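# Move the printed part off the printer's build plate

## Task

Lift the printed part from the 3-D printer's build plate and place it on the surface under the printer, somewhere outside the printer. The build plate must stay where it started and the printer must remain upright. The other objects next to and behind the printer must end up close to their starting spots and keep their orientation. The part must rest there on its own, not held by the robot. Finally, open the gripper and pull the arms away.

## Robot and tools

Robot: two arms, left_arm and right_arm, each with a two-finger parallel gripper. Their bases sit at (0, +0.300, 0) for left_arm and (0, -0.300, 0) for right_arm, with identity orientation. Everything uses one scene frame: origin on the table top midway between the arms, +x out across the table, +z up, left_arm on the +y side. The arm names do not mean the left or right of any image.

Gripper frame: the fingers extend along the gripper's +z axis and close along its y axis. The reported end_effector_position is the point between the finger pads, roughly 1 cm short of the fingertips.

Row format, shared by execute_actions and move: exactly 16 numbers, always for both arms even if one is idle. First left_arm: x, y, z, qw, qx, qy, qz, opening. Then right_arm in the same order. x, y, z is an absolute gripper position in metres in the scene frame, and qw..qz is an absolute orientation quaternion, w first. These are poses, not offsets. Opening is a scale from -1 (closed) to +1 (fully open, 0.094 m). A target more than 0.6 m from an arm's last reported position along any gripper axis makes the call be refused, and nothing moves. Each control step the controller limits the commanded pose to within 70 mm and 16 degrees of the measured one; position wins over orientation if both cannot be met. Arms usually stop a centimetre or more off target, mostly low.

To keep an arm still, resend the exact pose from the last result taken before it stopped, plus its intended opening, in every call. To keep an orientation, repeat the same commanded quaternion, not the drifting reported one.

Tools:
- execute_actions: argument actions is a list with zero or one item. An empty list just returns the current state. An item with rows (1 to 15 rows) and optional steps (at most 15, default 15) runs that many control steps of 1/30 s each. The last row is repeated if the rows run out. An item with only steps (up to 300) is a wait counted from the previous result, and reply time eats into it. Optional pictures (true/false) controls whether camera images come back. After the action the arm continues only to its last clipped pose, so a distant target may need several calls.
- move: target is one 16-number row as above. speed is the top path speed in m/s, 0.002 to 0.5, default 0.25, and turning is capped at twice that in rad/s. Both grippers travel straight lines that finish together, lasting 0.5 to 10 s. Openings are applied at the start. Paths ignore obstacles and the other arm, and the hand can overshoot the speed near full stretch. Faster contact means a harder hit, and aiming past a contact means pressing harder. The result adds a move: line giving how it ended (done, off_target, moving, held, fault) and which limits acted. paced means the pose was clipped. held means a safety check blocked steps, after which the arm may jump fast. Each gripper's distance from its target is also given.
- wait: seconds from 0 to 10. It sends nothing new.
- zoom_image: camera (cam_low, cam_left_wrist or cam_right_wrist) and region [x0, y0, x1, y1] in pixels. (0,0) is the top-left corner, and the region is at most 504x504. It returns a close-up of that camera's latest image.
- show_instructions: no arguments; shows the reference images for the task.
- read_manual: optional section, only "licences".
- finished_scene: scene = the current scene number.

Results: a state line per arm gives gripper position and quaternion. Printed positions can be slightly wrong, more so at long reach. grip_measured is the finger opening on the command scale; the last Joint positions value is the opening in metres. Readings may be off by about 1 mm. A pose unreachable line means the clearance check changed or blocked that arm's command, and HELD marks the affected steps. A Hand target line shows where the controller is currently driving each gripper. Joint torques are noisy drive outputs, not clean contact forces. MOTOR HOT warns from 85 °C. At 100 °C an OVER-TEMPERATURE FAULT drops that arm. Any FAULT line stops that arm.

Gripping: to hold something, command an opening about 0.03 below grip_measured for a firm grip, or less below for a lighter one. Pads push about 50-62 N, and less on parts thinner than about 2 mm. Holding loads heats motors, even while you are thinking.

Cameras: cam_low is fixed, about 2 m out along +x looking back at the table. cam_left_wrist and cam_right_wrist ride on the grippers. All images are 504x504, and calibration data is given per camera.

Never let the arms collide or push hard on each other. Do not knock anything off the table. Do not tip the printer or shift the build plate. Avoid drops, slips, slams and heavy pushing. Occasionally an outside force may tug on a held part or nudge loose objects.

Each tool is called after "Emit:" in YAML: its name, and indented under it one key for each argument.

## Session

Emit:
show_instructions:

Emit:
execute_actions:
  actions: []

Reference images for this scene: printer card page 4.

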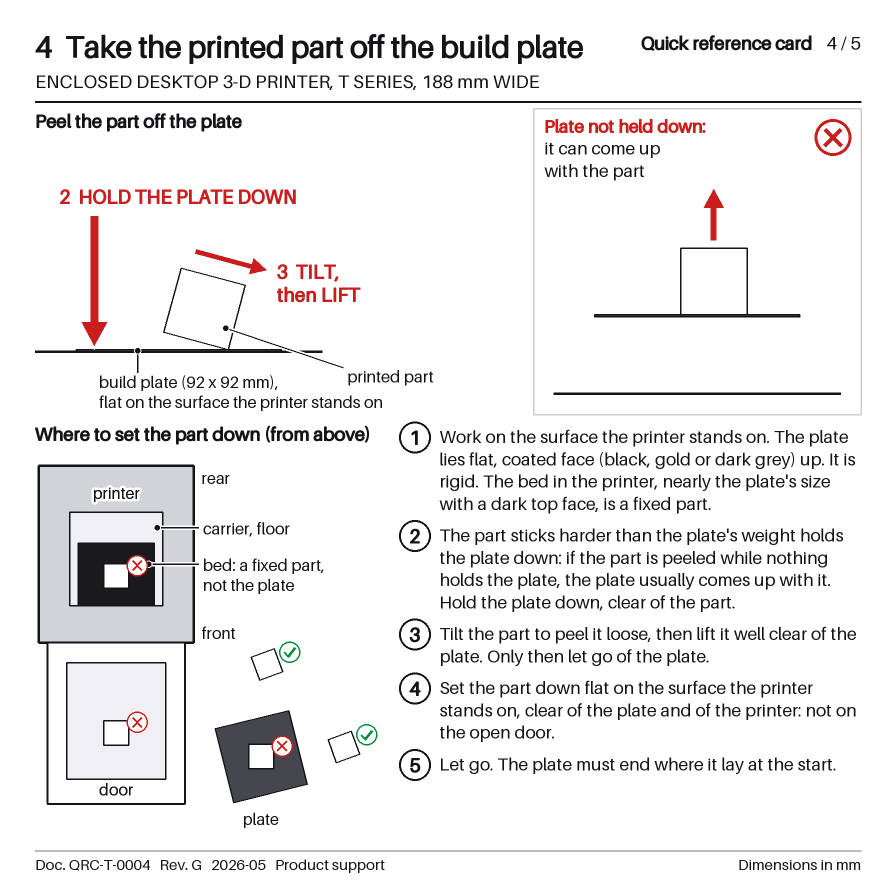

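Scene clock: 0.00 s of 4200.00 s.
left_arm: end_effector_position=(+0.5158, +0.2957, +0.4867) grip_measured=+1.000 end_effector_quat_wxyz=(+0.703, -0.003, +0.711, -0.004) | right_arm: end_effector_position=(+0.5244, -0.3082, +0.4953) grip_measured=+1.000 end_effector_quat_wxyz=(+0.711, +0.005, +0.703, -0.006)
Joint positions: left_arm=[-0.011  1.038  1.033 -0.005 -0.01  -0.01   0.094] | right_arm=[-0.014  1.062  1.057  0.016  0.001 -0.     0.094]
Joint velocities: left_arm=[-0.015  0.005 -0.002 -0.002  0.007  0.051  0.   ] | right_arm=[-0.024 -0.015  0.002  0.012  0.007 -0.081  0.   ]
Joint torques (N m, as the arm reports them, + toward a larger angle): no reading
Hand target (left_arm): +0.518, +0.296, +0.499; +0.711, -0.003, +0.704, -0.004
Hand target (right_arm): +0.525, -0.308, +0.512; +0.721, +0.005, +0.693, -0.006

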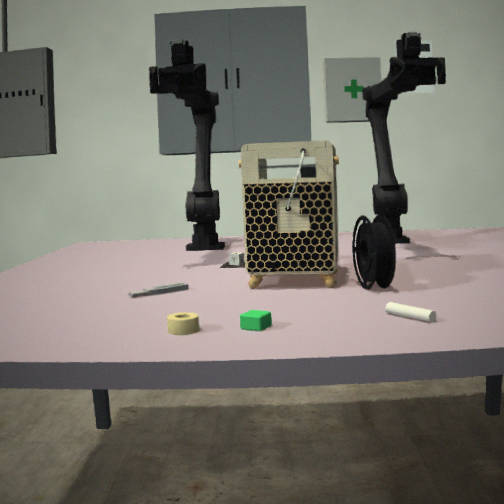

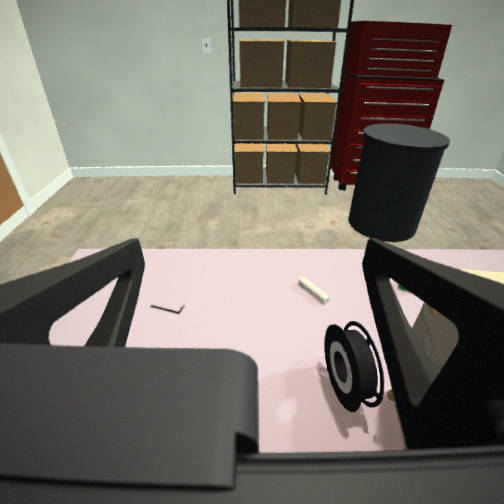

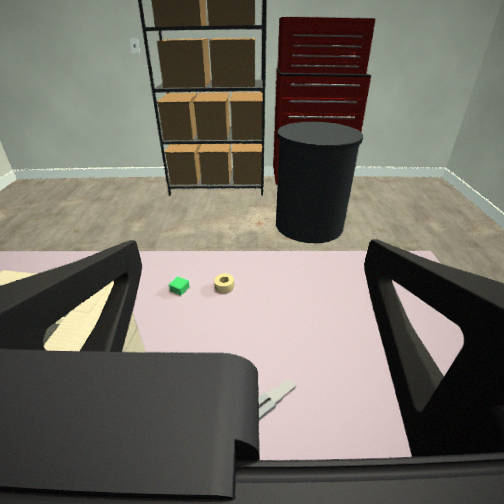

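Emit:
move:
  target: [0.33,0.12,0.30,0,0.3827,0.9239,0,0.1,0.40,-0.22,0.30,0,0,1,0,-1]
  speed: 0.4

Scene clock: 4.63 s of 4200.00 s.
left_arm: end_effector_position=(+0.3200, +0.1303, +0.2907) grip_measured=+0.102 end_effector_quat_wxyz=(-0.011, +0.377, +0.926, +0.014) | right_arm: end_effector_position=(+0.3943, -0.2214, +0.2798) grip_measured=-0.984 end_effector_quat_wxyz=(-0.015, -0.003, +1.000, -0.003)
Joint positions: left_arm=[-0.499  1.303  1.362 -1.655 -0.026  0.274  0.052] | right_arm=[ 0.198  1.408  1.435 -1.628 -0.001  0.191  0.001]
Joint velocities: left_arm=[ 0.005 -0.005  0.027 -0.002 -0.037 -0.022  0.   ] | right_arm=[-0.015 -0.005  0.002  0.027 -0.022 -0.007 -0.   ]
Joint torques (N m, as the arm reports them, + toward a larger angle): left_arm=[-1.52 -8.11 12.38 -0.2   0.16 -0.04] | right_arm=[ 2.51 -8.68 14.44 -0.29  0.    0.05]
Hand target (left_arm): +0.327, +0.125, +0.303; -0.001, +0.383, +0.924, +0.012
Hand target (right_arm): +0.404, -0.216, +0.295; +0.000, -0.001, +1.000, +0.001
Off the commanded pose (left_arm): 0.017 m, 2 deg.
Off the commanded pose (right_arm): 0.021 m, 2 deg.
move: off_target (left_arm, right_arm)
camera_calibration (this result's frames):
cam_left_wrist: T_world_to_cam=[[-0.710694, -0.703345, -0.0148258, 0.324001], [-0.563585, 0.556608, 0.610377, -0.0677603], [-0.421053, 0.442147, -0.791972, 0.429354], [0, 0, 0, 1]] pos_world=[0.372858, 0.0757627, 0.386199]
cam_right_wrist: T_world_to_cam=[[-0.000955183, -0.999924, 0.0122733, -0.223664], [-0.803415, 0.00807513, 0.595365, 0.15911], [-0.595419, -0.0092919, -0.803362, 0.580015], [0, 0, 0, 1]] pos_world=[0.472969, -0.219542, 0.373979]

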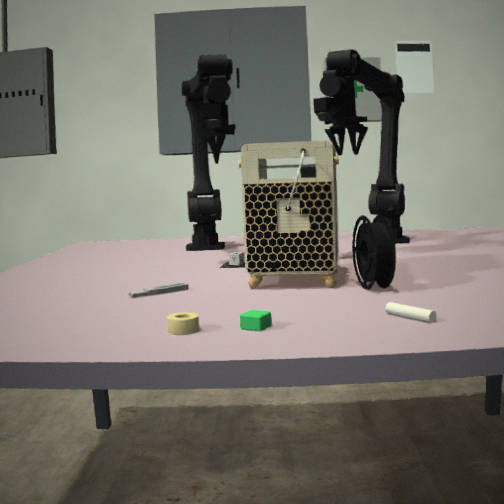

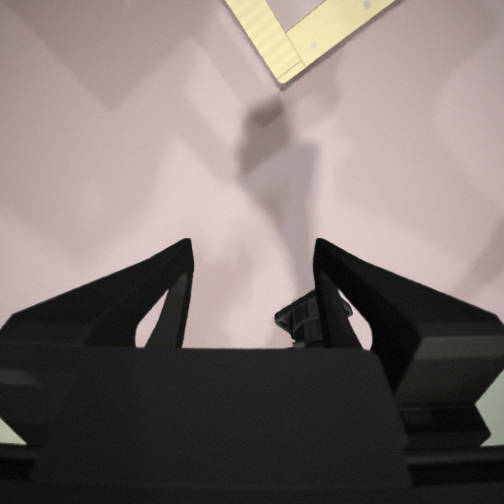

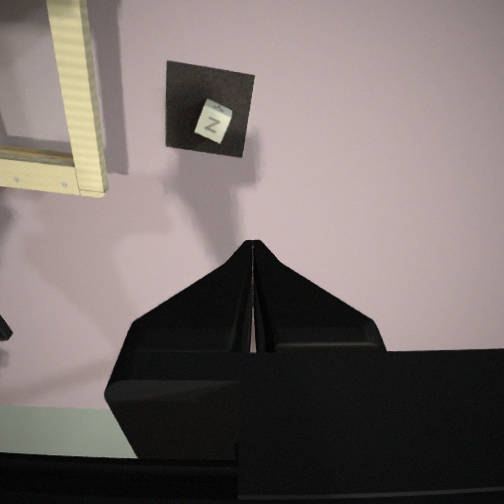

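Emit:
zoom_image:
  camera: "cam_right_wrist"
  region: [140, 40, 280, 180]

Region (140, 40, 280, 180) of cam_right_wrist's 504x504 image, scaled by 3.600, with more detail than that image has.

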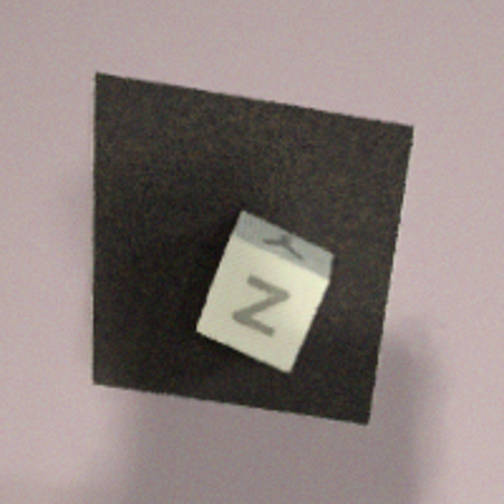

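Emit:
move:
  target: [0.29,-0.135,0.10,0.3814,0.0749,0.9209,-0.0310,-1,0.386,-0.185,0.10,-0.2113,0.2113,0.9532,0.0468,0.1]
  speed: 0.25

Scene clock: 55.83 s of 4200.00 s.
left_arm: end_effector_position=(+0.2855, -0.1216, +0.0972) grip_measured=-0.979 end_effector_quat_wxyz=(+0.378, +0.083, +0.922, -0.023) | right_arm: end_effector_position=(+0.3822, -0.1830, +0.1041) grip_measured=+0.097 end_effector_quat_wxyz=(-0.208, +0.202, +0.956, +0.047)
Joint positions: left_arm=[-1.179  1.579  0.956 -0.478 -0.645 -0.84   0.001] | right_arm=[ 0.193  1.701  1.247 -1.473 -0.246  0.564  0.052]
Joint velocities: left_arm=[-0.005  0.005 -0.007  0.002  0.037  0.007  0.   ] | right_arm=[-0.015  0.005 -0.012  0.012 -0.022 -0.051  0.   ]
Joint torques (N m, as the arm reports them, + toward a larger angle): left_arm=[ -1.4  -11.44   9.83   1.67  -0.57  -0.23] | right_arm=[  1.37 -10.2    8.64  -0.12  -0.17   0.05]
Hand target (left_arm): +0.290, -0.132, +0.101; +0.384, +0.073, +0.920, -0.034
Hand target (right_arm): +0.385, -0.185, +0.098; -0.211, +0.211, +0.953, +0.047
Off the commanded pose (left_arm): 0.014 m, 1 deg.
Off the commanded pose (right_arm): 0.006 m, 1 deg.
After step 90, 45.60 s passed at rest.
move: off_target (left_arm)
camera_calibration (this result's frames):
cam_left_wrist: T_world_to_cam=[[-0.184376, -0.982383, -0.0304976, -0.063206], [-0.970664, 0.186873, -0.151295, 0.316463], [0.154329, 0.00170775, -0.988018, 0.174175], [0, 0, 0, 1]] pos_world=[0.268645, -0.121528, 0.21804]
cam_right_wrist: T_world_to_cam=[[-0.409227, -0.912427, 0.00324321, -0.0101861], [-0.46188, 0.210218, 0.86167, 0.132463], [-0.786892, 0.351121, -0.507459, 0.540313], [0, 0, 0, 1]] pos_world=[0.482182, -0.226855, 0.16008]

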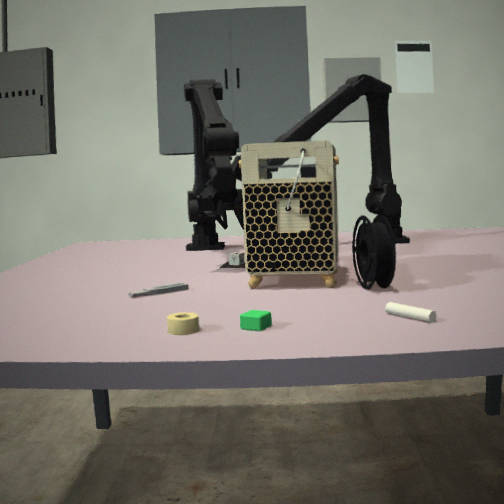

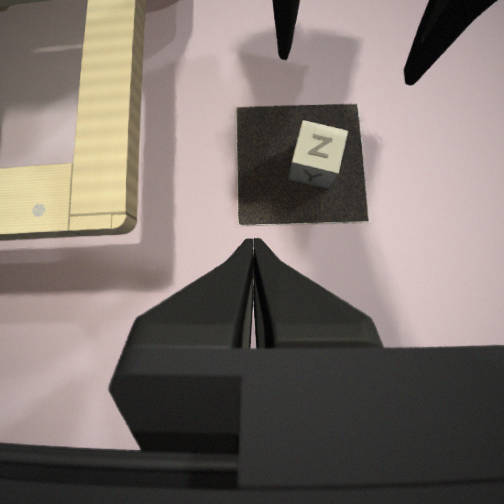

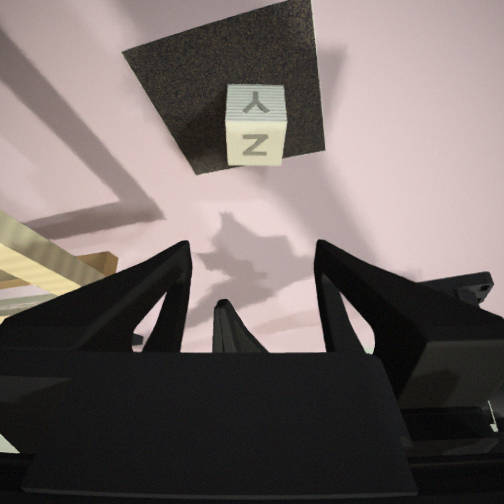

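Emit:
move:
  target: [0.332,-0.138,0.04,0.3814,0.0749,0.9209,-0.0310,-1,0.378,-0.184,0.06,-0.2113,0.2113,0.9532,0.0468,0.1]
  speed: 0.1

Scene clock: 67.57 s of 4200.00 s.
left_arm: end_effector_position=(+0.3227, -0.1275, +0.0411) grip_measured=-0.979 end_effector_quat_wxyz=(+0.377, +0.075, +0.923, -0.025) | right_arm: end_effector_position=(+0.3766, -0.1837, +0.0678) grip_measured=+0.097 end_effector_quat_wxyz=(-0.206, +0.205, +0.956, +0.049)
Joint positions: left_arm=[-1.109  1.725  0.956 -0.29  -0.612 -0.782  0.001] | right_arm=[ 0.193  1.731  1.18  -1.371 -0.249  0.571  0.052]
Joint velocities: left_arm=[ 0.005 -0.005 -0.002 -0.017 -0.051  0.007  0.   ] | right_arm=[-0.015  0.005 -0.002 -0.002 -0.022  0.007  0.   ]
Joint torques (N m, as the arm reports them, + toward a larger angle): left_arm=[ -0.94 -12.1    9.64   1.7   -0.22  -0.04] | right_arm=[  1.91 -10.61   8.14  -0.08  -0.16   0.04]
Hand target (left_arm): +0.331, -0.138, +0.041; +0.381, +0.075, +0.921, -0.031
Hand target (right_arm): +0.378, -0.184, +0.060; -0.211, +0.211, +0.953, +0.047
Off the commanded pose (left_arm): 0.014 m, 1 deg.
Off the commanded pose (right_arm): 0.008 m, 1 deg.
After step 90, 7.63 s passed at rest.
move: off_target (left_arm)
camera_calibration (this result's frames):
cam_left_wrist: T_world_to_cam=[[-0.171038, -0.985051, -0.0205151, -0.0689319], [-0.973614, 0.172171, -0.149774, 0.344211], [0.151067, -0.00564319, -0.988507, 0.113146], [0, 0, 0, 1]] pos_world=[0.306246, -0.126526, 0.161985]
cam_right_wrist: T_world_to_cam=[[-0.415451, -0.909615, 0.000580043, -0.00987338], [-0.463876, 0.212416, 0.860057, 0.162574], [-0.782445, 0.357042, -0.510197, 0.517349], [0, 0, 0, 1]] pos_world=[0.476109, -0.22823, 0.124133]

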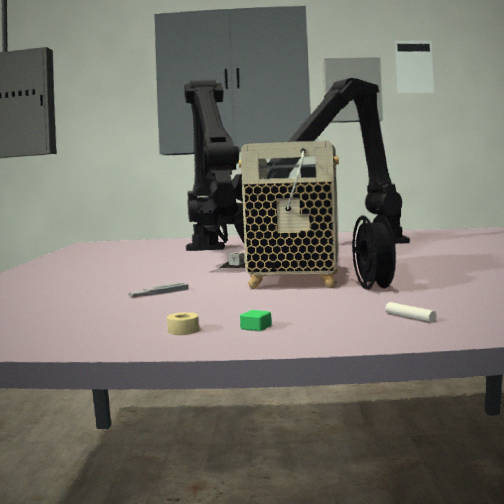

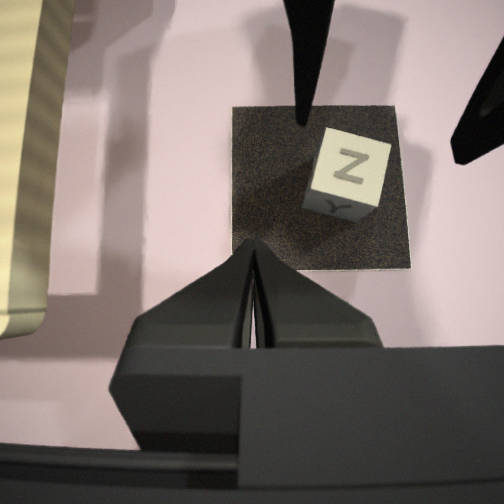

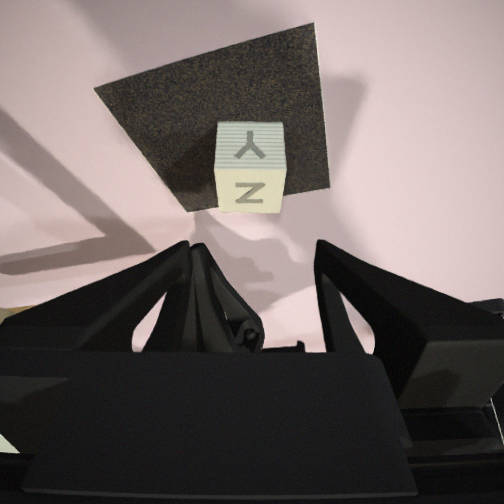

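Emit:
move:
  target: [0.339,-0.143,0.03,0.3814,0.0749,0.9209,-0.0310,-1,0.378,-0.183,0.05,-0.2113,0.2113,0.9532,0.0468,0.1]
  speed: 0.04

Scene clock: 72.30 s of 4200.00 s.
left_arm: end_effector_position=(+0.3272, -0.1303, +0.0308) grip_measured=-0.979 end_effector_quat_wxyz=(+0.377, +0.077, +0.923, -0.024) | right_arm: end_effector_position=(+0.3782, -0.1834, +0.0593) grip_measured=+0.097 end_effector_quat_wxyz=(-0.204, +0.205, +0.956, +0.050)
Joint positions: left_arm=[-1.102  1.755  0.961 -0.263 -0.608 -0.771  0.001] | right_arm=[ 0.193  1.743  1.172 -1.345 -0.249  0.573  0.052]
Joint velocities: left_arm=[-0.005 -0.005  0.012  0.007  0.037 -0.051  0.   ] | right_arm=[-0.005 -0.015 -0.007 -0.007 -0.095 -0.037  0.001]
Joint torques (N m, as the arm reports them, + toward a larger angle): left_arm=[ -0.5  -12.13   9.94   1.72  -0.22  -0.04] | right_arm=[  1.76 -10.56   7.8   -0.13  -0.12   0.06]
Hand target (left_arm): +0.338, -0.143, +0.031; +0.381, +0.075, +0.921, -0.031
Hand target (right_arm): +0.378, -0.183, +0.050; -0.211, +0.211, +0.953, +0.047
Off the commanded pose (left_arm): 0.017 m, 1 deg.
Off the commanded pose (right_arm): 0.009 m, 1 deg.
After step 90, 0.77 s passed at rest.
move: off_target (left_arm)
camera_calibration (this result's frames):
cam_left_wrist: T_world_to_cam=[[-0.175199, -0.984249, -0.0236532, -0.0695341], [-0.973002, 0.176763, -0.148401, 0.347889], [0.150245, -0.00298504, -0.988644, 0.1029], [0, 0, 0, 1]] pos_world=[0.310854, -0.129625, 0.151714]
cam_right_wrist: T_world_to_cam=[[-0.417028, -0.908892, -0.00174769, -0.00806955], [-0.467716, 0.212953, 0.857842, 0.172176], [-0.779313, 0.358561, -0.513911, 0.513478], [0, 0, 0, 1]] pos_world=[0.477324, -0.228113, 0.116168]

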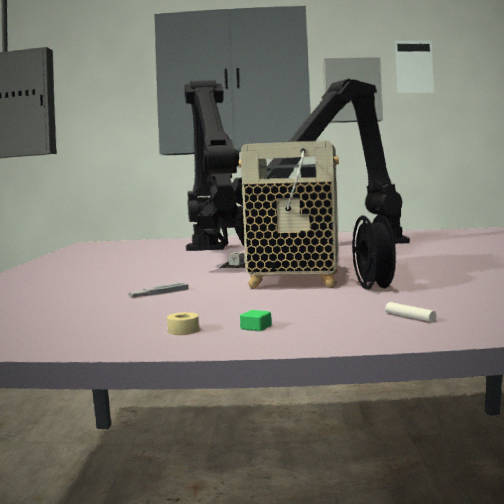

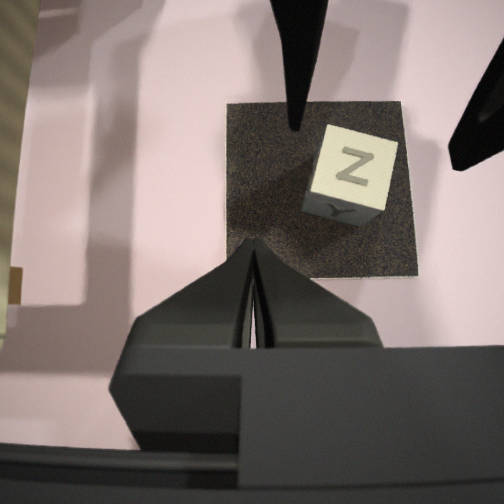

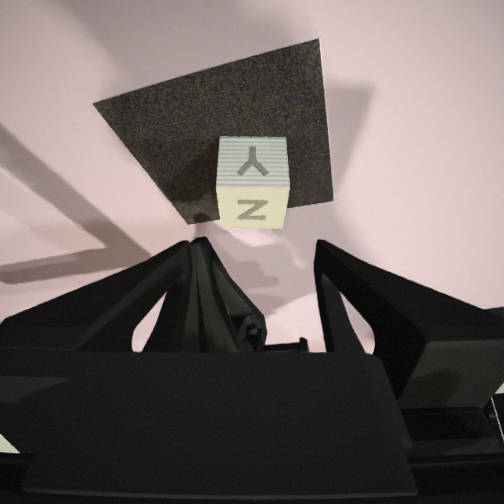

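Emit:
move:
  target: [0.346,-0.147,0.024,0.3814,0.0749,0.9209,-0.0310,-1,0.378,-0.183,0.05,-0.2113,0.2113,0.9532,0.0468,0.1]
  speed: 0.04

Emit:
move:
  target: [0.340,-0.140,-0.03,0.3814,0.0749,0.9209,-0.0310,-1,0.3775,-0.183,0.005,-0.2113,0.2113,0.9532,0.0468,0.1]
  speed: 0.025

Scene clock: 77.47 s of 4200.00 s.
left_arm: end_effector_position=(+0.3348, -0.1353, +0.0270) grip_measured=-0.979 end_effector_quat_wxyz=(+0.378, +0.076, +0.922, -0.026) | right_arm: end_effector_position=(+0.3782, -0.1833, +0.0594) grip_measured=+0.097 end_effector_quat_wxyz=(-0.204, +0.205, +0.956, +0.050)
Joint positions: left_arm=[-1.093  1.777  0.979 -0.248 -0.603 -0.761  0.001] | right_arm=[ 0.193  1.743  1.172 -1.345 -0.249  0.573  0.052]
Joint velocities: left_arm=[-0.005 -0.005 -0.007  0.007  0.037  0.051 -0.   ] | right_arm=[-0.015  0.005 -0.007 -0.002 -0.007 -0.022  0.001]
Joint torques (N m, as the arm reports them, + toward a larger angle): left_arm=[ -0.51 -12.13   9.89   1.71  -0.22  -0.04] | right_arm=[  1.81 -10.55   7.77  -0.1   -0.16   0.07]
Hand target (left_arm): +0.345, -0.147, +0.024; +0.381, +0.075, +0.921, -0.031
Hand target (right_arm): +0.378, -0.183, +0.050; -0.211, +0.211, +0.953, +0.047
Off the commanded pose (left_arm): 0.016 m, 1 deg.
Off the commanded pose (right_arm): 0.009 m, 1 deg.
After step 90, 1.20 s passed at rest.
move: off_target (left_arm)
camera_calibration (this result's frames):
cam_left_wrist: T_world_to_cam=[[-0.174435, -0.984476, -0.0194575, -0.0736383], [-0.972814, 0.175359, -0.151271, 0.355427], [0.152335, -0.0074585, -0.988301, 0.0967044], [0, 0, 0, 1]] pos_world=[0.318188, -0.134101, 0.147906]
cam_right_wrist: T_world_to_cam=[[-0.417146, -0.908837, -0.00203913, -0.00794301], [-0.46763, 0.212712, 0.857949, 0.172063], [-0.779302, 0.358843, -0.513731, 0.513494], [0, 0, 0, 1]] pos_world=[0.477316, -0.228083, 0.11616]

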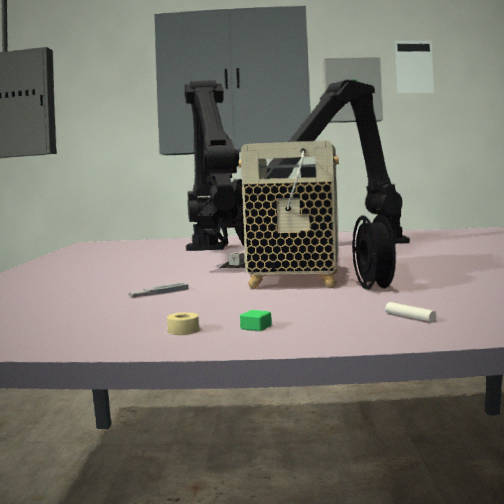

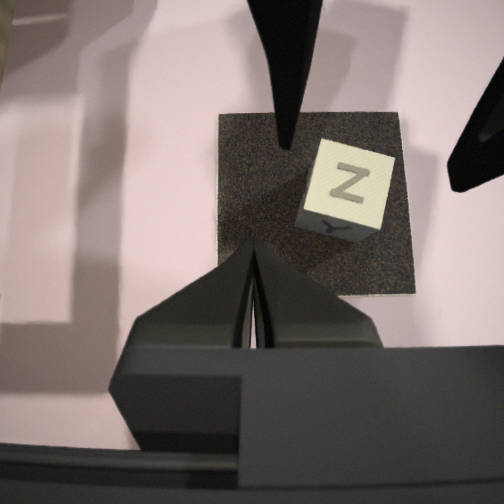

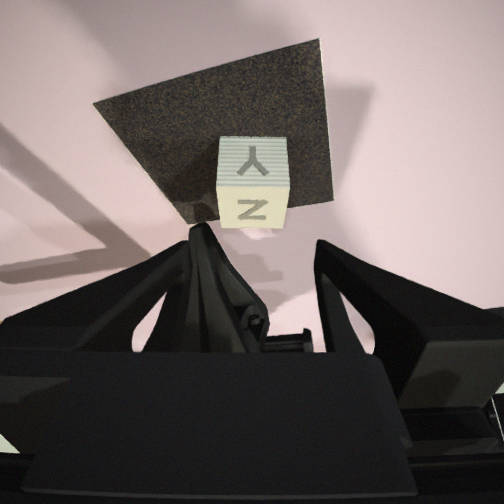

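Scene clock: 80.07 s of 4200.00 s.
left_arm: end_effector_position=(+0.3439, -0.1506, +0.0149) grip_measured=-0.979 end_effector_quat_wxyz=(+0.402, +0.060, +0.912, -0.059) | right_arm: end_effector_position=(+0.3787, -0.1831, +0.0145) grip_measured=+0.097 end_effector_quat_wxyz=(-0.203, +0.205, +0.956, +0.050)
Joint positions: left_arm=[-1.093  1.829  0.972 -0.098 -0.61  -0.761  0.001] | right_arm=[ 0.193  1.814  1.131 -1.232 -0.25   0.573  0.052]
Joint velocities: left_arm=[ 0.005 -0.024  0.007  0.002  0.007 -0.007 -0.001] | right_arm=[ 0.005  0.005  0.012 -0.002 -0.022  0.051  0.   ]
Joint torques (N m, as the arm reports them, + toward a larger angle): left_arm=[-0.91 -9.81  6.04  1.5   0.01 -0.08] | right_arm=[  1.91 -11.11   7.01  -0.16  -0.15   0.07]
Hand target (left_arm): +0.338, -0.138, -0.027; +0.381, +0.075, +0.921, -0.031
Hand target (right_arm): +0.377, -0.183, +0.005; -0.211, +0.211, +0.953, +0.047
Off the commanded pose (left_arm): 0.046 m, 5 deg.
Off the commanded pose (right_arm): 0.010 m, 1 deg.
move: off_target (left_arm)
camera_calibration (this result's frames):
cam_left_wrist: T_world_to_cam=[[-0.171278, -0.984003, 0.0490151, -0.0893734], [-0.964937, 0.1575, -0.209975, 0.360577], [0.198896, -0.0832607, -0.976477, 0.055641], [0, 0, 0, 1]] pos_world=[0.32156, -0.140102, 0.134425]
cam_right_wrist: T_world_to_cam=[[-0.417577, -0.908637, -0.00284254, -0.00745849], [-0.468374, 0.212565, 0.857579, 0.21105], [-0.778624, 0.359436, -0.514344, 0.49063], [0, 0, 0, 1]] pos_world=[0.477752, -0.227989, 0.0713397]

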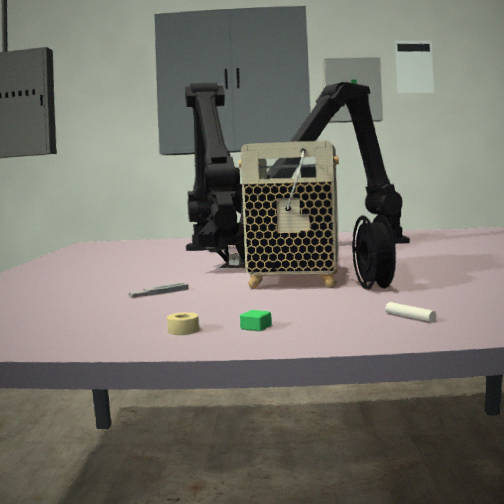

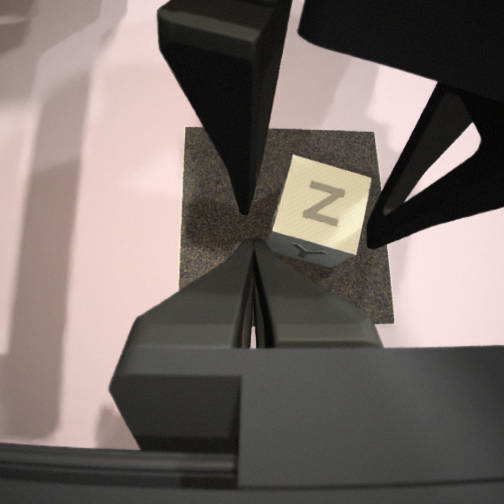

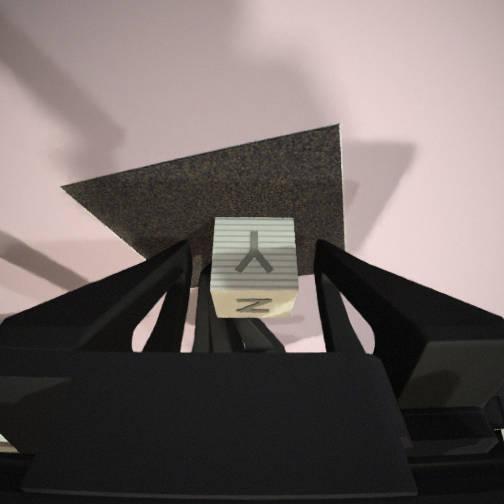

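Emit:
move:
  target: [0.324,-0.121,0.032,0.3814,0.0749,0.9209,-0.0310,-1,0.3775,-0.183,0.005,-0.2113,0.2113,0.9532,0.0468,0.1]
  speed: 0.04

Scene clock: 85.67 s of 4200.00 s.
left_arm: end_effector_position=(+0.3288, -0.1211, +0.0294) grip_measured=-0.979 end_effector_quat_wxyz=(+0.385, +0.072, +0.920, -0.030) | right_arm: end_effector_position=(+0.3787, -0.1831, +0.0145) grip_measured=+0.097 end_effector_quat_wxyz=(-0.203, +0.205, +0.956, +0.050)
Joint positions: left_arm=[-1.093  1.742  0.924 -0.211 -0.611 -0.761  0.001] | right_arm=[ 0.193  1.814  1.131 -1.232 -0.25   0.573  0.052]
Joint velocities: left_arm=[-0.015 -0.015  0.002 -0.007  0.051  0.037 -0.   ] | right_arm=[ 0.005 -0.005 -0.022  0.002 -0.081 -0.051 -0.001]
Joint torques (N m, as the arm reports them, + toward a larger angle): left_arm=[ -1.74 -14.36   6.88   0.5   -0.21  -0.17] | right_arm=[  1.73 -10.97   7.14  -0.12  -0.14   0.07]
Hand target (left_arm): +0.324, -0.121, +0.032; +0.382, +0.075, +0.921, -0.031
Hand target (right_arm): +0.377, -0.183, +0.005; -0.211, +0.211, +0.953, +0.047
Off the commanded pose (left_arm): 0.005 m, 1 deg.
Off the commanded pose (right_arm): 0.010 m, 1 deg.
After step 90, 1.30 s passed at rest.
move: done
camera_calibration (this result's frames):
cam_left_wrist: T_world_to_cam=[[-0.17002, -0.985388, -0.0101838, -0.0625193], [-0.97127, 0.169312, -0.167238, 0.346677], [0.166519, -0.0185426, -0.985864, 0.0939597], [0, 0, 0, 1]] pos_world=[0.310441, -0.11856, 0.149972]
cam_right_wrist: T_world_to_cam=[[-0.417577, -0.908637, -0.00284254, -0.00745849], [-0.468374, 0.212565, 0.857579, 0.21105], [-0.778624, 0.359436, -0.514344, 0.49063], [0, 0, 0, 1]] pos_world=[0.477752, -0.227989, 0.0713397]

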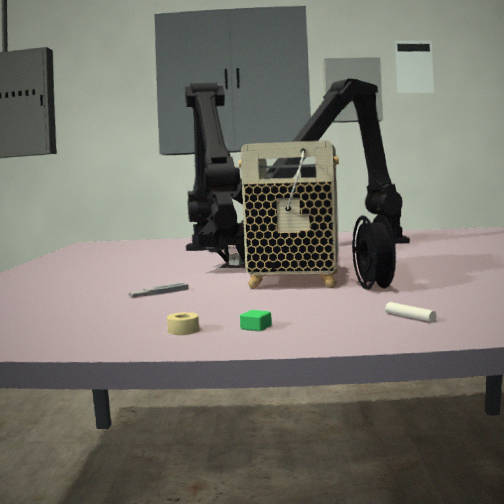

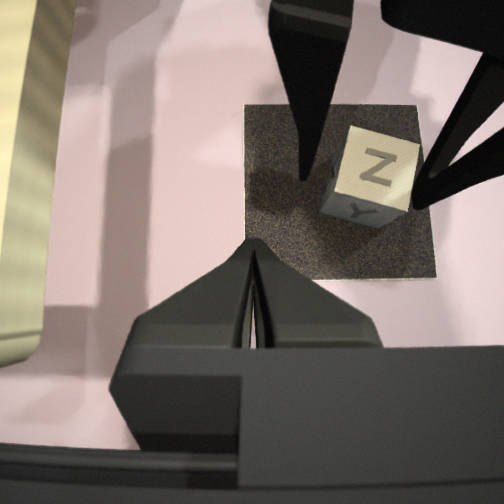

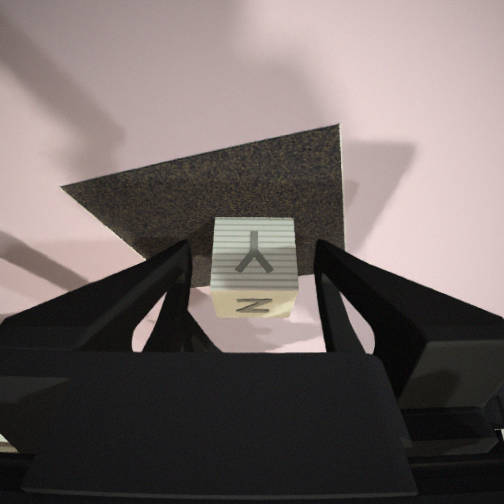

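Emit:
move:
  target: [0.332,-0.126,-0.02,0.3814,0.0749,0.9209,-0.0310,-1,0.3770,-0.1845,0.005,-0.2113,0.2113,0.9532,0.0468,-0.2]
  speed: 0.025

Scene clock: 90.40 s of 4200.00 s.
left_arm: end_effector_position=(+0.3349, -0.1335, +0.0149) grip_measured=-0.979 end_effector_quat_wxyz=(+0.398, +0.063, +0.914, -0.052) | right_arm: end_effector_position=(+0.3787, -0.1831, +0.0145) grip_measured=-0.197 end_effector_quat_wxyz=(-0.203, +0.205, +0.956, +0.050)
Joint positions: left_arm=[-1.093  1.794  0.924 -0.104 -0.609 -0.761  0.001] | right_arm=[ 0.193  1.814  1.131 -1.232 -0.25   0.573  0.038]
Joint velocities: left_arm=[ 0.005 -0.005  0.002 -0.002  0.007 -0.066 -0.002] | right_arm=[-0.005 -0.015 -0.007  0.007 -0.037 -0.081  0.   ]
Joint torques (N m, as the arm reports them, + toward a larger angle): left_arm=[ -0.96 -10.06   6.19   1.62  -0.06  -0.09] | right_arm=[  1.66 -11.03   6.9   -0.09  -0.1    0.04]
Hand target (left_arm): +0.331, -0.124, -0.018; +0.381, +0.075, +0.921, -0.031
Hand target (right_arm): +0.377, -0.185, +0.005; -0.211, +0.211, +0.953, +0.047
Off the commanded pose (left_arm): 0.036 m, 3 deg.
Off the commanded pose (right_arm): 0.010 m, 1 deg.
move: off_target (left_arm)
camera_calibration (this result's frames):
cam_left_wrist: T_world_to_cam=[[-0.171519, -0.984579, 0.0344176, -0.0739047], [-0.966794, 0.161497, -0.198062, 0.35015], [0.189449, -0.067246, -0.979585, 0.0641441], [0, 0, 0, 1]] pos_world=[0.313695, -0.125, 0.13473]
cam_right_wrist: T_world_to_cam=[[-0.417577, -0.908637, -0.00284254, -0.00745849], [-0.468374, 0.212565, 0.857579, 0.21105], [-0.778624, 0.359436, -0.514344, 0.49063], [0, 0, 0, 1]] pos_world=[0.477752, -0.227989, 0.0713397]

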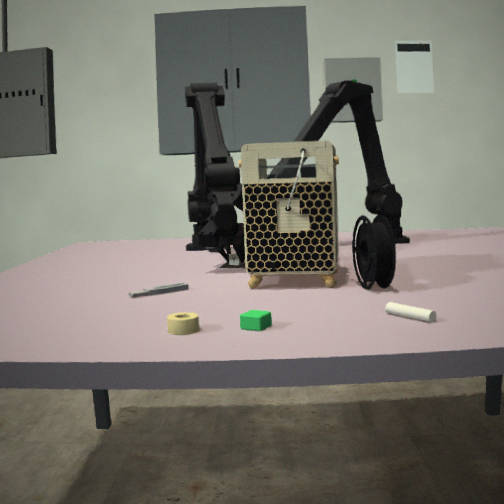

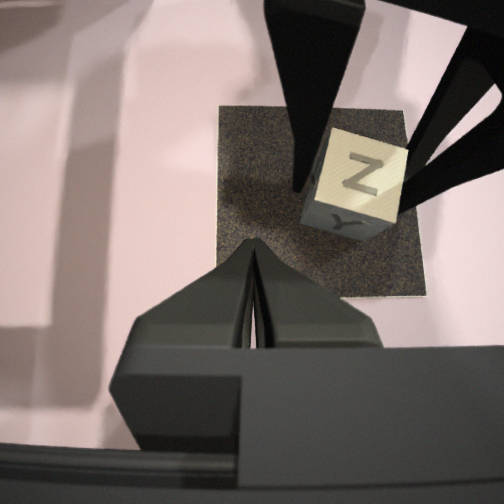

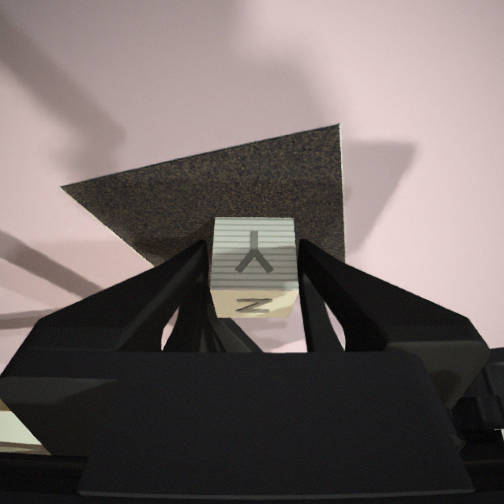

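Emit:
execute_actions:
  actions:
    - {"rows":[[0.330,-0.122,-0.022,0.3814,0.0749,0.9209,-0.0310,-1,0.3760,-0.188,0.008,-0.2113,0.2113,0.9532,0.0468,-0.2]],"steps":15}

Scene clock: 96.00 s of 4200.00 s.
left_arm: end_effector_position=(+0.3348, -0.1332, +0.0144) grip_measured=-0.979 end_effector_quat_wxyz=(+0.400, +0.062, +0.913, -0.056) | right_arm: end_effector_position=(+0.3789, -0.1837, +0.0145) grip_measured=-0.197 end_effector_quat_wxyz=(-0.203, +0.206, +0.956, +0.050)
Joint positions: left_arm=[-1.093  1.794  0.918 -0.089 -0.61  -0.761  0.001] | right_arm=[ 0.192  1.814  1.131 -1.232 -0.25   0.573  0.038]
Joint velocities: left_arm=[-0.005 -0.005 -0.007  0.007 -0.037  0.022 -0.   ] | right_arm=[-0.015 -0.005 -0.002 -0.007  0.051  0.022 -0.   ]
Joint torques (N m, as the arm reports them, + toward a larger angle): left_arm=[ -0.89 -10.23   5.54   1.46  -0.06  -0.07] | right_arm=[  1.25 -11.73   6.74  -0.43   0.01  -0.04]
Hand target (left_arm): +0.329, -0.120, -0.020; +0.381, +0.075, +0.921, -0.031
Hand target (right_arm): +0.376, -0.188, +0.008; -0.211, +0.211, +0.953, +0.047
Off the commanded pose (left_arm): 0.038 m, 4 deg.
Off the commanded pose (right_arm): 0.008 m, 1 deg.
Steps of this call (steps 1 to 90: nothing new was sent; then 2.10 s passed at rest; steps 91 to 105: all 15 steps of this action). Readings (end_effector_position):
91: left_arm (+0.3348, -0.1334, +0.0147) | right_arm (+0.3787, -0.1831, +0.0145)
92: left_arm (+0.3348, -0.1334, +0.0146) | right_arm (+0.3787, -0.1831, +0.0145)
94: left_arm (+0.3348, -0.1334, +0.0146) | right_arm (+0.3788, -0.1833, +0.0145)
98: left_arm (+0.3348, -0.1334, +0.0146) | right_arm (+0.3789, -0.1837, +0.0145)
105: the state above
camera_calibration (this result's frames):
cam_left_wrist: T_world_to_cam=[[-0.171477, -0.984313, 0.0415078, -0.0737023], [-0.965926, 0.159685, -0.203684, 0.349479], [0.19386, -0.0750206, -0.978156, 0.0612074], [0, 0, 0, 1]] pos_world=[0.313067, -0.123761, 0.134113]
cam_right_wrist: T_world_to_cam=[[-0.418963, -0.907999, -0.00284254, -0.00726702], [-0.468049, 0.213279, 0.857579, 0.211264], [-0.778075, 0.360624, -0.514344, 0.490987], [0, 0, 0, 1]] pos_world=[0.477862, -0.228718, 0.0713397]

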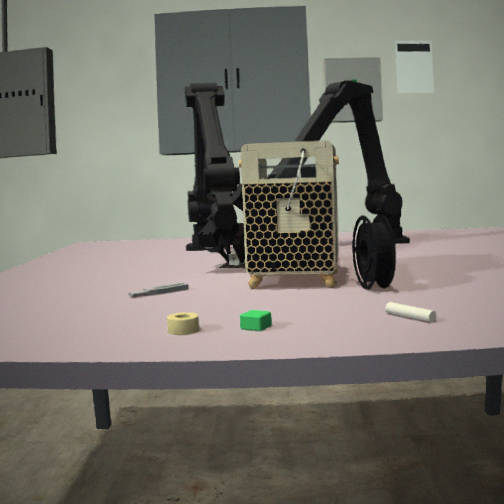

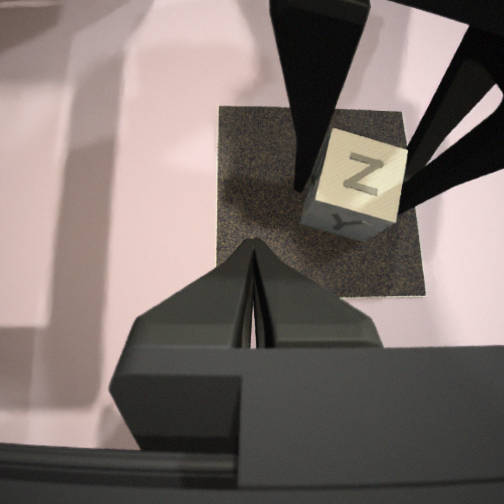

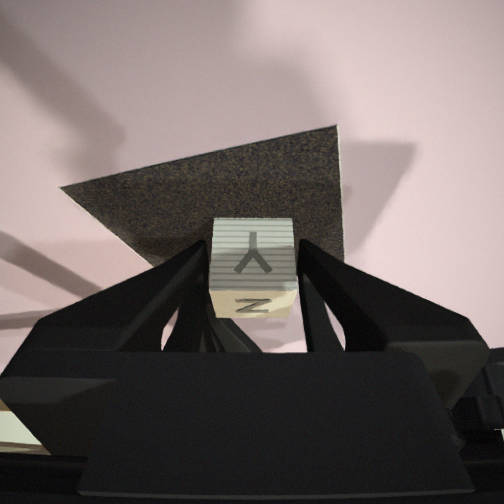

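Emit:
execute_actions:
  actions:
    - {"rows":[[0.330,-0.122,-0.022,0.3814,0.0749,0.9209,-0.0310,-1,0.3760,-0.189,0.010,-0.2113,0.2113,0.9532,0.0468,-0.3],[0.330,-0.122,-0.022,0.3814,0.0749,0.9209,-0.0310,-1,0.3760,-0.189,0.010,-0.2113,0.2113,0.9532,0.0468,-0.32],[0.330,-0.122,-0.022,0.3814,0.0749,0.9209,-0.0310,-1,0.3760,-0.189,0.010,-0.2113,0.2113,0.9532,0.0468,-0.33],[0.330,-0.122,-0.022,0.3814,0.0749,0.9209,-0.0310,-1,0.3760,-0.189,0.010,-0.2113,0.2113,0.9532,0.0468,-0.34],[0.330,-0.122,-0.022,0.3814,0.0749,0.9209,-0.0310,-1,0.3760,-0.189,0.010,-0.2113,0.2113,0.9532,0.0468,-0.35],[0.330,-0.122,-0.022,0.3814,0.0749,0.9209,-0.0310,-1,0.3760,-0.189,0.010,-0.2113,0.2113,0.9532,0.0468,-0.36],[0.330,-0.122,-0.022,0.3814,0.0749,0.9209,-0.0310,-1,0.3760,-0.189,0.010,-0.2113,0.2113,0.9532,0.0468,-0.37],[0.330,-0.122,-0.022,0.3814,0.0749,0.9209,-0.0310,-1,0.3760,-0.189,0.010,-0.2113,0.2113,0.9532,0.0468,-0.38],[0.330,-0.122,-0.022,0.3814,0.0749,0.9209,-0.0310,-1,0.3760,-0.189,0.010,-0.2113,0.2113,0.9532,0.0468,-0.39],[0.330,-0.122,-0.022,0.3814,0.0749,0.9209,-0.0310,-1,0.3760,-0.189,0.010,-0.2113,0.2113,0.9532,0.0468,-0.40]],"steps":15}

Scene clock: 105.57 s of 4200.00 s.
left_arm: end_effector_position=(+0.3349, -0.1335, +0.0147) grip_measured=-0.979 end_effector_quat_wxyz=(+0.400, +0.062, +0.913, -0.056) | right_arm: end_effector_position=(+0.3791, -0.1843, +0.0144) grip_measured=-0.372 end_effector_quat_wxyz=(-0.203, +0.207, +0.956, +0.050)
Joint positions: left_arm=[-1.093  1.794  0.918 -0.087 -0.61  -0.761  0.001] | right_arm=[ 0.19   1.814  1.131 -1.232 -0.249  0.573  0.03 ]
Joint velocities: left_arm=[-0.015 -0.005  0.002 -0.007  0.037  0.051  0.   ] | right_arm=[-0.005  0.005 -0.007 -0.002  0.037 -0.066  0.001]
Joint torques (N m, as the arm reports them, + toward a larger angle): left_arm=[ -1.05 -10.28   5.56   1.4   -0.06  -0.08] | right_arm=[  1.2  -12.27   6.77  -0.51   0.04  -0.05]
Hand target (left_arm): +0.329, -0.120, -0.020; +0.382, +0.075, +0.921, -0.031
Hand target (right_arm): +0.376, -0.189, +0.010; -0.211, +0.211, +0.953, +0.047
Off the commanded pose (left_arm): 0.039 m, 4 deg.
Off the commanded pose (right_arm): 0.007 m, 1 deg.
Steps of this call (steps 1 to 90: nothing new was sent; then 6.07 s passed at rest; steps 91 to 105: all 15 steps of this action). Readings (end_effector_position):
91: left_arm (+0.3348, -0.1332, +0.0144) | right_arm (+0.3789, -0.1838, +0.0144)
92: left_arm (+0.3348, -0.1332, +0.0144) | right_arm (+0.3789, -0.1839, +0.0144)
94: left_arm (+0.3348, -0.1332, +0.0144) | right_arm (+0.3790, -0.1842, +0.0144)
98: left_arm (+0.3349, -0.1335, +0.0147) | right_arm (+0.3791, -0.1843, +0.0144)
105: the state above
camera_calibration (this result's frames):
cam_left_wrist: T_world_to_cam=[[-0.171514, -0.984242, 0.0430243, -0.0739802], [-0.965747, 0.159339, -0.204801, 0.349634], [0.194719, -0.0766769, -0.977858, 0.0608703], [0, 0, 0, 1]] pos_world=[0.313117, -0.123857, 0.134311]
cam_right_wrist: T_world_to_cam=[[-0.420231, -0.907414, -0.00255108, -0.00718841], [-0.467809, 0.214235, 0.857472, 0.211587], [-0.777535, 0.361529, -0.514524, 0.491318], [0, 0, 0, 1]] pos_world=[0.477979, -0.229478, 0.0713471]

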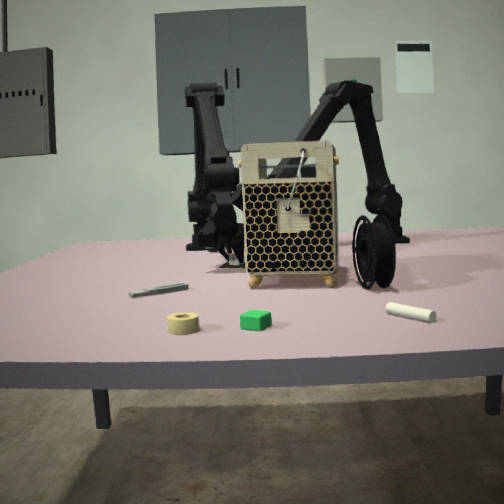

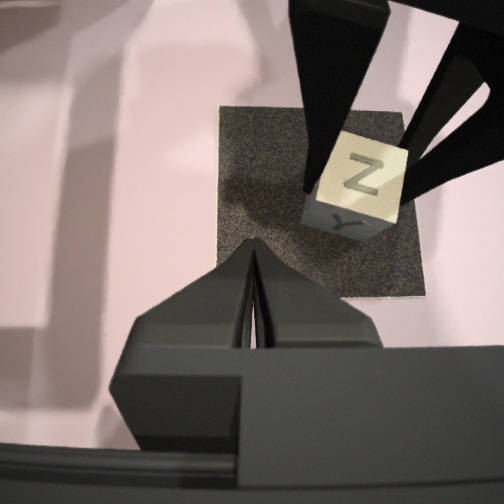

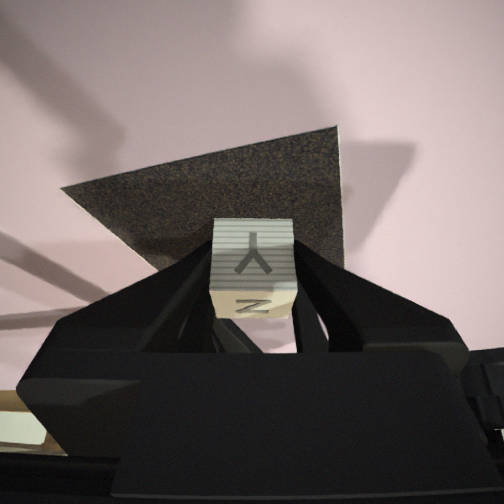

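Emit:
execute_actions:
  actions:
    - {"rows":[[0.330,-0.122,-0.022,0.3814,0.0749,0.9209,-0.0310,-1,0.3791,-0.1843,0.0146,-0.2113,0.2113,0.9532,0.0468,-0.405],[0.330,-0.122,-0.022,0.3814,0.0749,0.9209,-0.0310,-1,0.3791,-0.1843,0.0146,-0.2113,0.2113,0.9532,0.0468,-0.405],[0.330,-0.122,-0.022,0.3814,0.0749,0.9209,-0.0310,-1,0.3788,-0.1849,0.0152,-0.2076,0.2076,0.9539,0.0634,-0.405],[0.330,-0.122,-0.022,0.3814,0.0749,0.9209,-0.0310,-1,0.3788,-0.1849,0.0152,-0.2076,0.2076,0.9539,0.0634,-0.405],[0.330,-0.122,-0.022,0.3814,0.0749,0.9209,-0.0310,-1,0.3788,-0.1849,0.0152,-0.2076,0.2076,0.9539,0.0634,-0.405],[0.330,-0.122,-0.022,0.3814,0.0749,0.9209,-0.0310,-1,0.3788,-0.1849,0.0152,-0.2076,0.2076,0.9539,0.0634,-0.405],[0.330,-0.122,-0.022,0.3814,0.0749,0.9209,-0.0310,-1,0.3786,-0.1855,0.0160,-0.2038,0.2038,0.9543,0.0800,-0.405],[0.330,-0.122,-0.022,0.3814,0.0749,0.9209,-0.0310,-1,0.3786,-0.1855,0.0160,-0.2038,0.2038,0.9543,0.0800,-0.405],[0.330,-0.122,-0.022,0.3814,0.0749,0.9209,-0.0310,-1,0.3786,-0.1855,0.0160,-0.2038,0.2038,0.9543,0.0800,-0.405],[0.330,-0.122,-0.022,0.3814,0.0749,0.9209,-0.0310,-1,0.3786,-0.1855,0.0160,-0.2038,0.2038,0.9543,0.0800,-0.405],[0.330,-0.122,-0.022,0.3814,0.0749,0.9209,-0.0310,-1,0.3783,-0.1860,0.0168,-0.1999,0.2000,0.9543,0.0966,-0.405]],"steps":15}

Scene clock: 119.87 s of 4200.00 s.
left_arm: end_effector_position=(+0.3349, -0.1333, +0.0146) grip_measured=-0.979 end_effector_quat_wxyz=(+0.401, +0.061, +0.912, -0.056) | right_arm: end_effector_position=(+0.3777, -0.1855, +0.0149) grip_measured=-0.372 end_effector_quat_wxyz=(-0.206, +0.211, +0.951, +0.088)
Joint positions: left_arm=[-1.093  1.794  0.917 -0.086 -0.61  -0.761  0.001] | right_arm=[ 0.161  1.803  1.109 -1.21  -0.314  0.544  0.03 ]
Joint velocities: left_arm=[-0.005 -0.015 -0.007  0.022  0.007 -0.037 -0.   ] | right_arm=[-0.015 -0.015 -0.042  0.032 -0.022  0.051 -0.   ]
Joint torques (N m, as the arm reports them, + toward a larger angle): left_arm=[ -1.05 -10.16   5.52   1.38  -0.03  -0.08] | right_arm=[  1.5  -13.16   7.02  -0.27  -0.3   -0.22]
Hand target (left_arm): +0.329, -0.120, -0.020; +0.381, +0.075, +0.921, -0.031
Hand target (right_arm): +0.378, -0.186, +0.017; -0.200, +0.200, +0.954, +0.096
Off the commanded pose (left_arm): 0.039 m, 4 deg.
Off the commanded pose (right_arm): 0.002 m, 2 deg.
Steps of this call (steps 1 to 90: nothing new was sent; then 10.80 s passed at rest; steps 91 to 105: all 15 steps of this action). Readings (end_effector_position):
91: left_arm (+0.3349, -0.1335, +0.0147) | right_arm (+0.3791, -0.1843, +0.0144)
92: left_arm (+0.3349, -0.1335, +0.0147) | right_arm (+0.3791, -0.1843, +0.0144)
94: left_arm (+0.3348, -0.1334, +0.0145) | right_arm (+0.3790, -0.1837, +0.0147)
98: left_arm (+0.3349, -0.1333, +0.0146) | right_arm (+0.3783, -0.1841, +0.0143)
105: the state above
camera_calibration (this result's frames):
cam_left_wrist: T_world_to_cam=[[-0.171109, -0.984329, 0.0426454, -0.0739323], [-0.965702, 0.158977, -0.205293, 0.349565], [0.195296, -0.0763102, -0.977771, 0.0607034], [0, 0, 0, 1]] pos_world=[0.31307, -0.123714, 0.13427]
cam_right_wrist: T_world_to_cam=[[-0.441703, -0.894333, -0.0711807, 0.00277954], [-0.469668, 0.162905, 0.867683, 0.201885], [-0.764402, 0.41669, -0.491995, 0.49585], [0, 0, 0, 1]] pos_world=[0.475075, -0.237018, 0.0689815]

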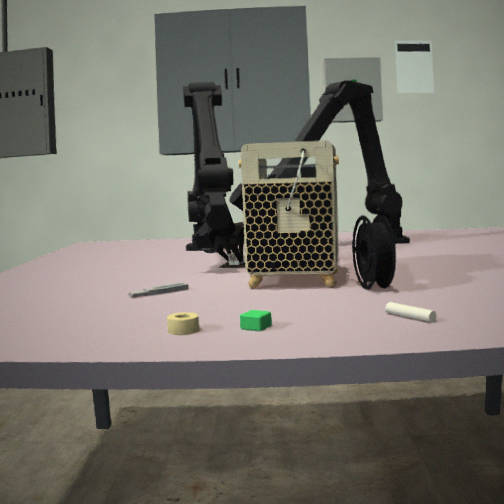

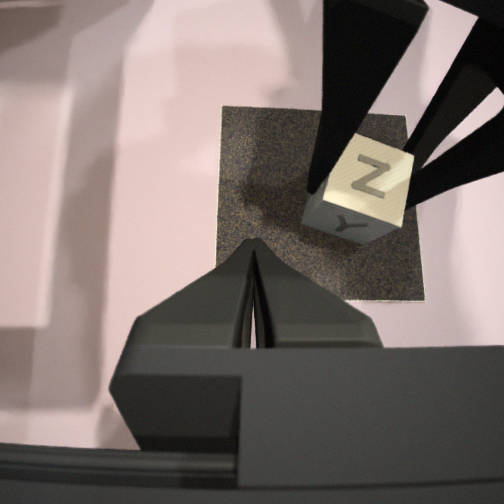

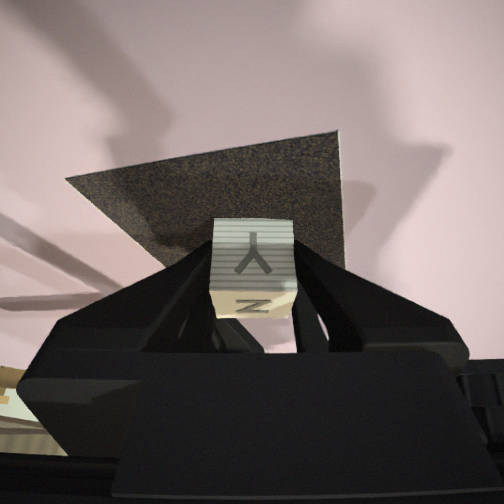

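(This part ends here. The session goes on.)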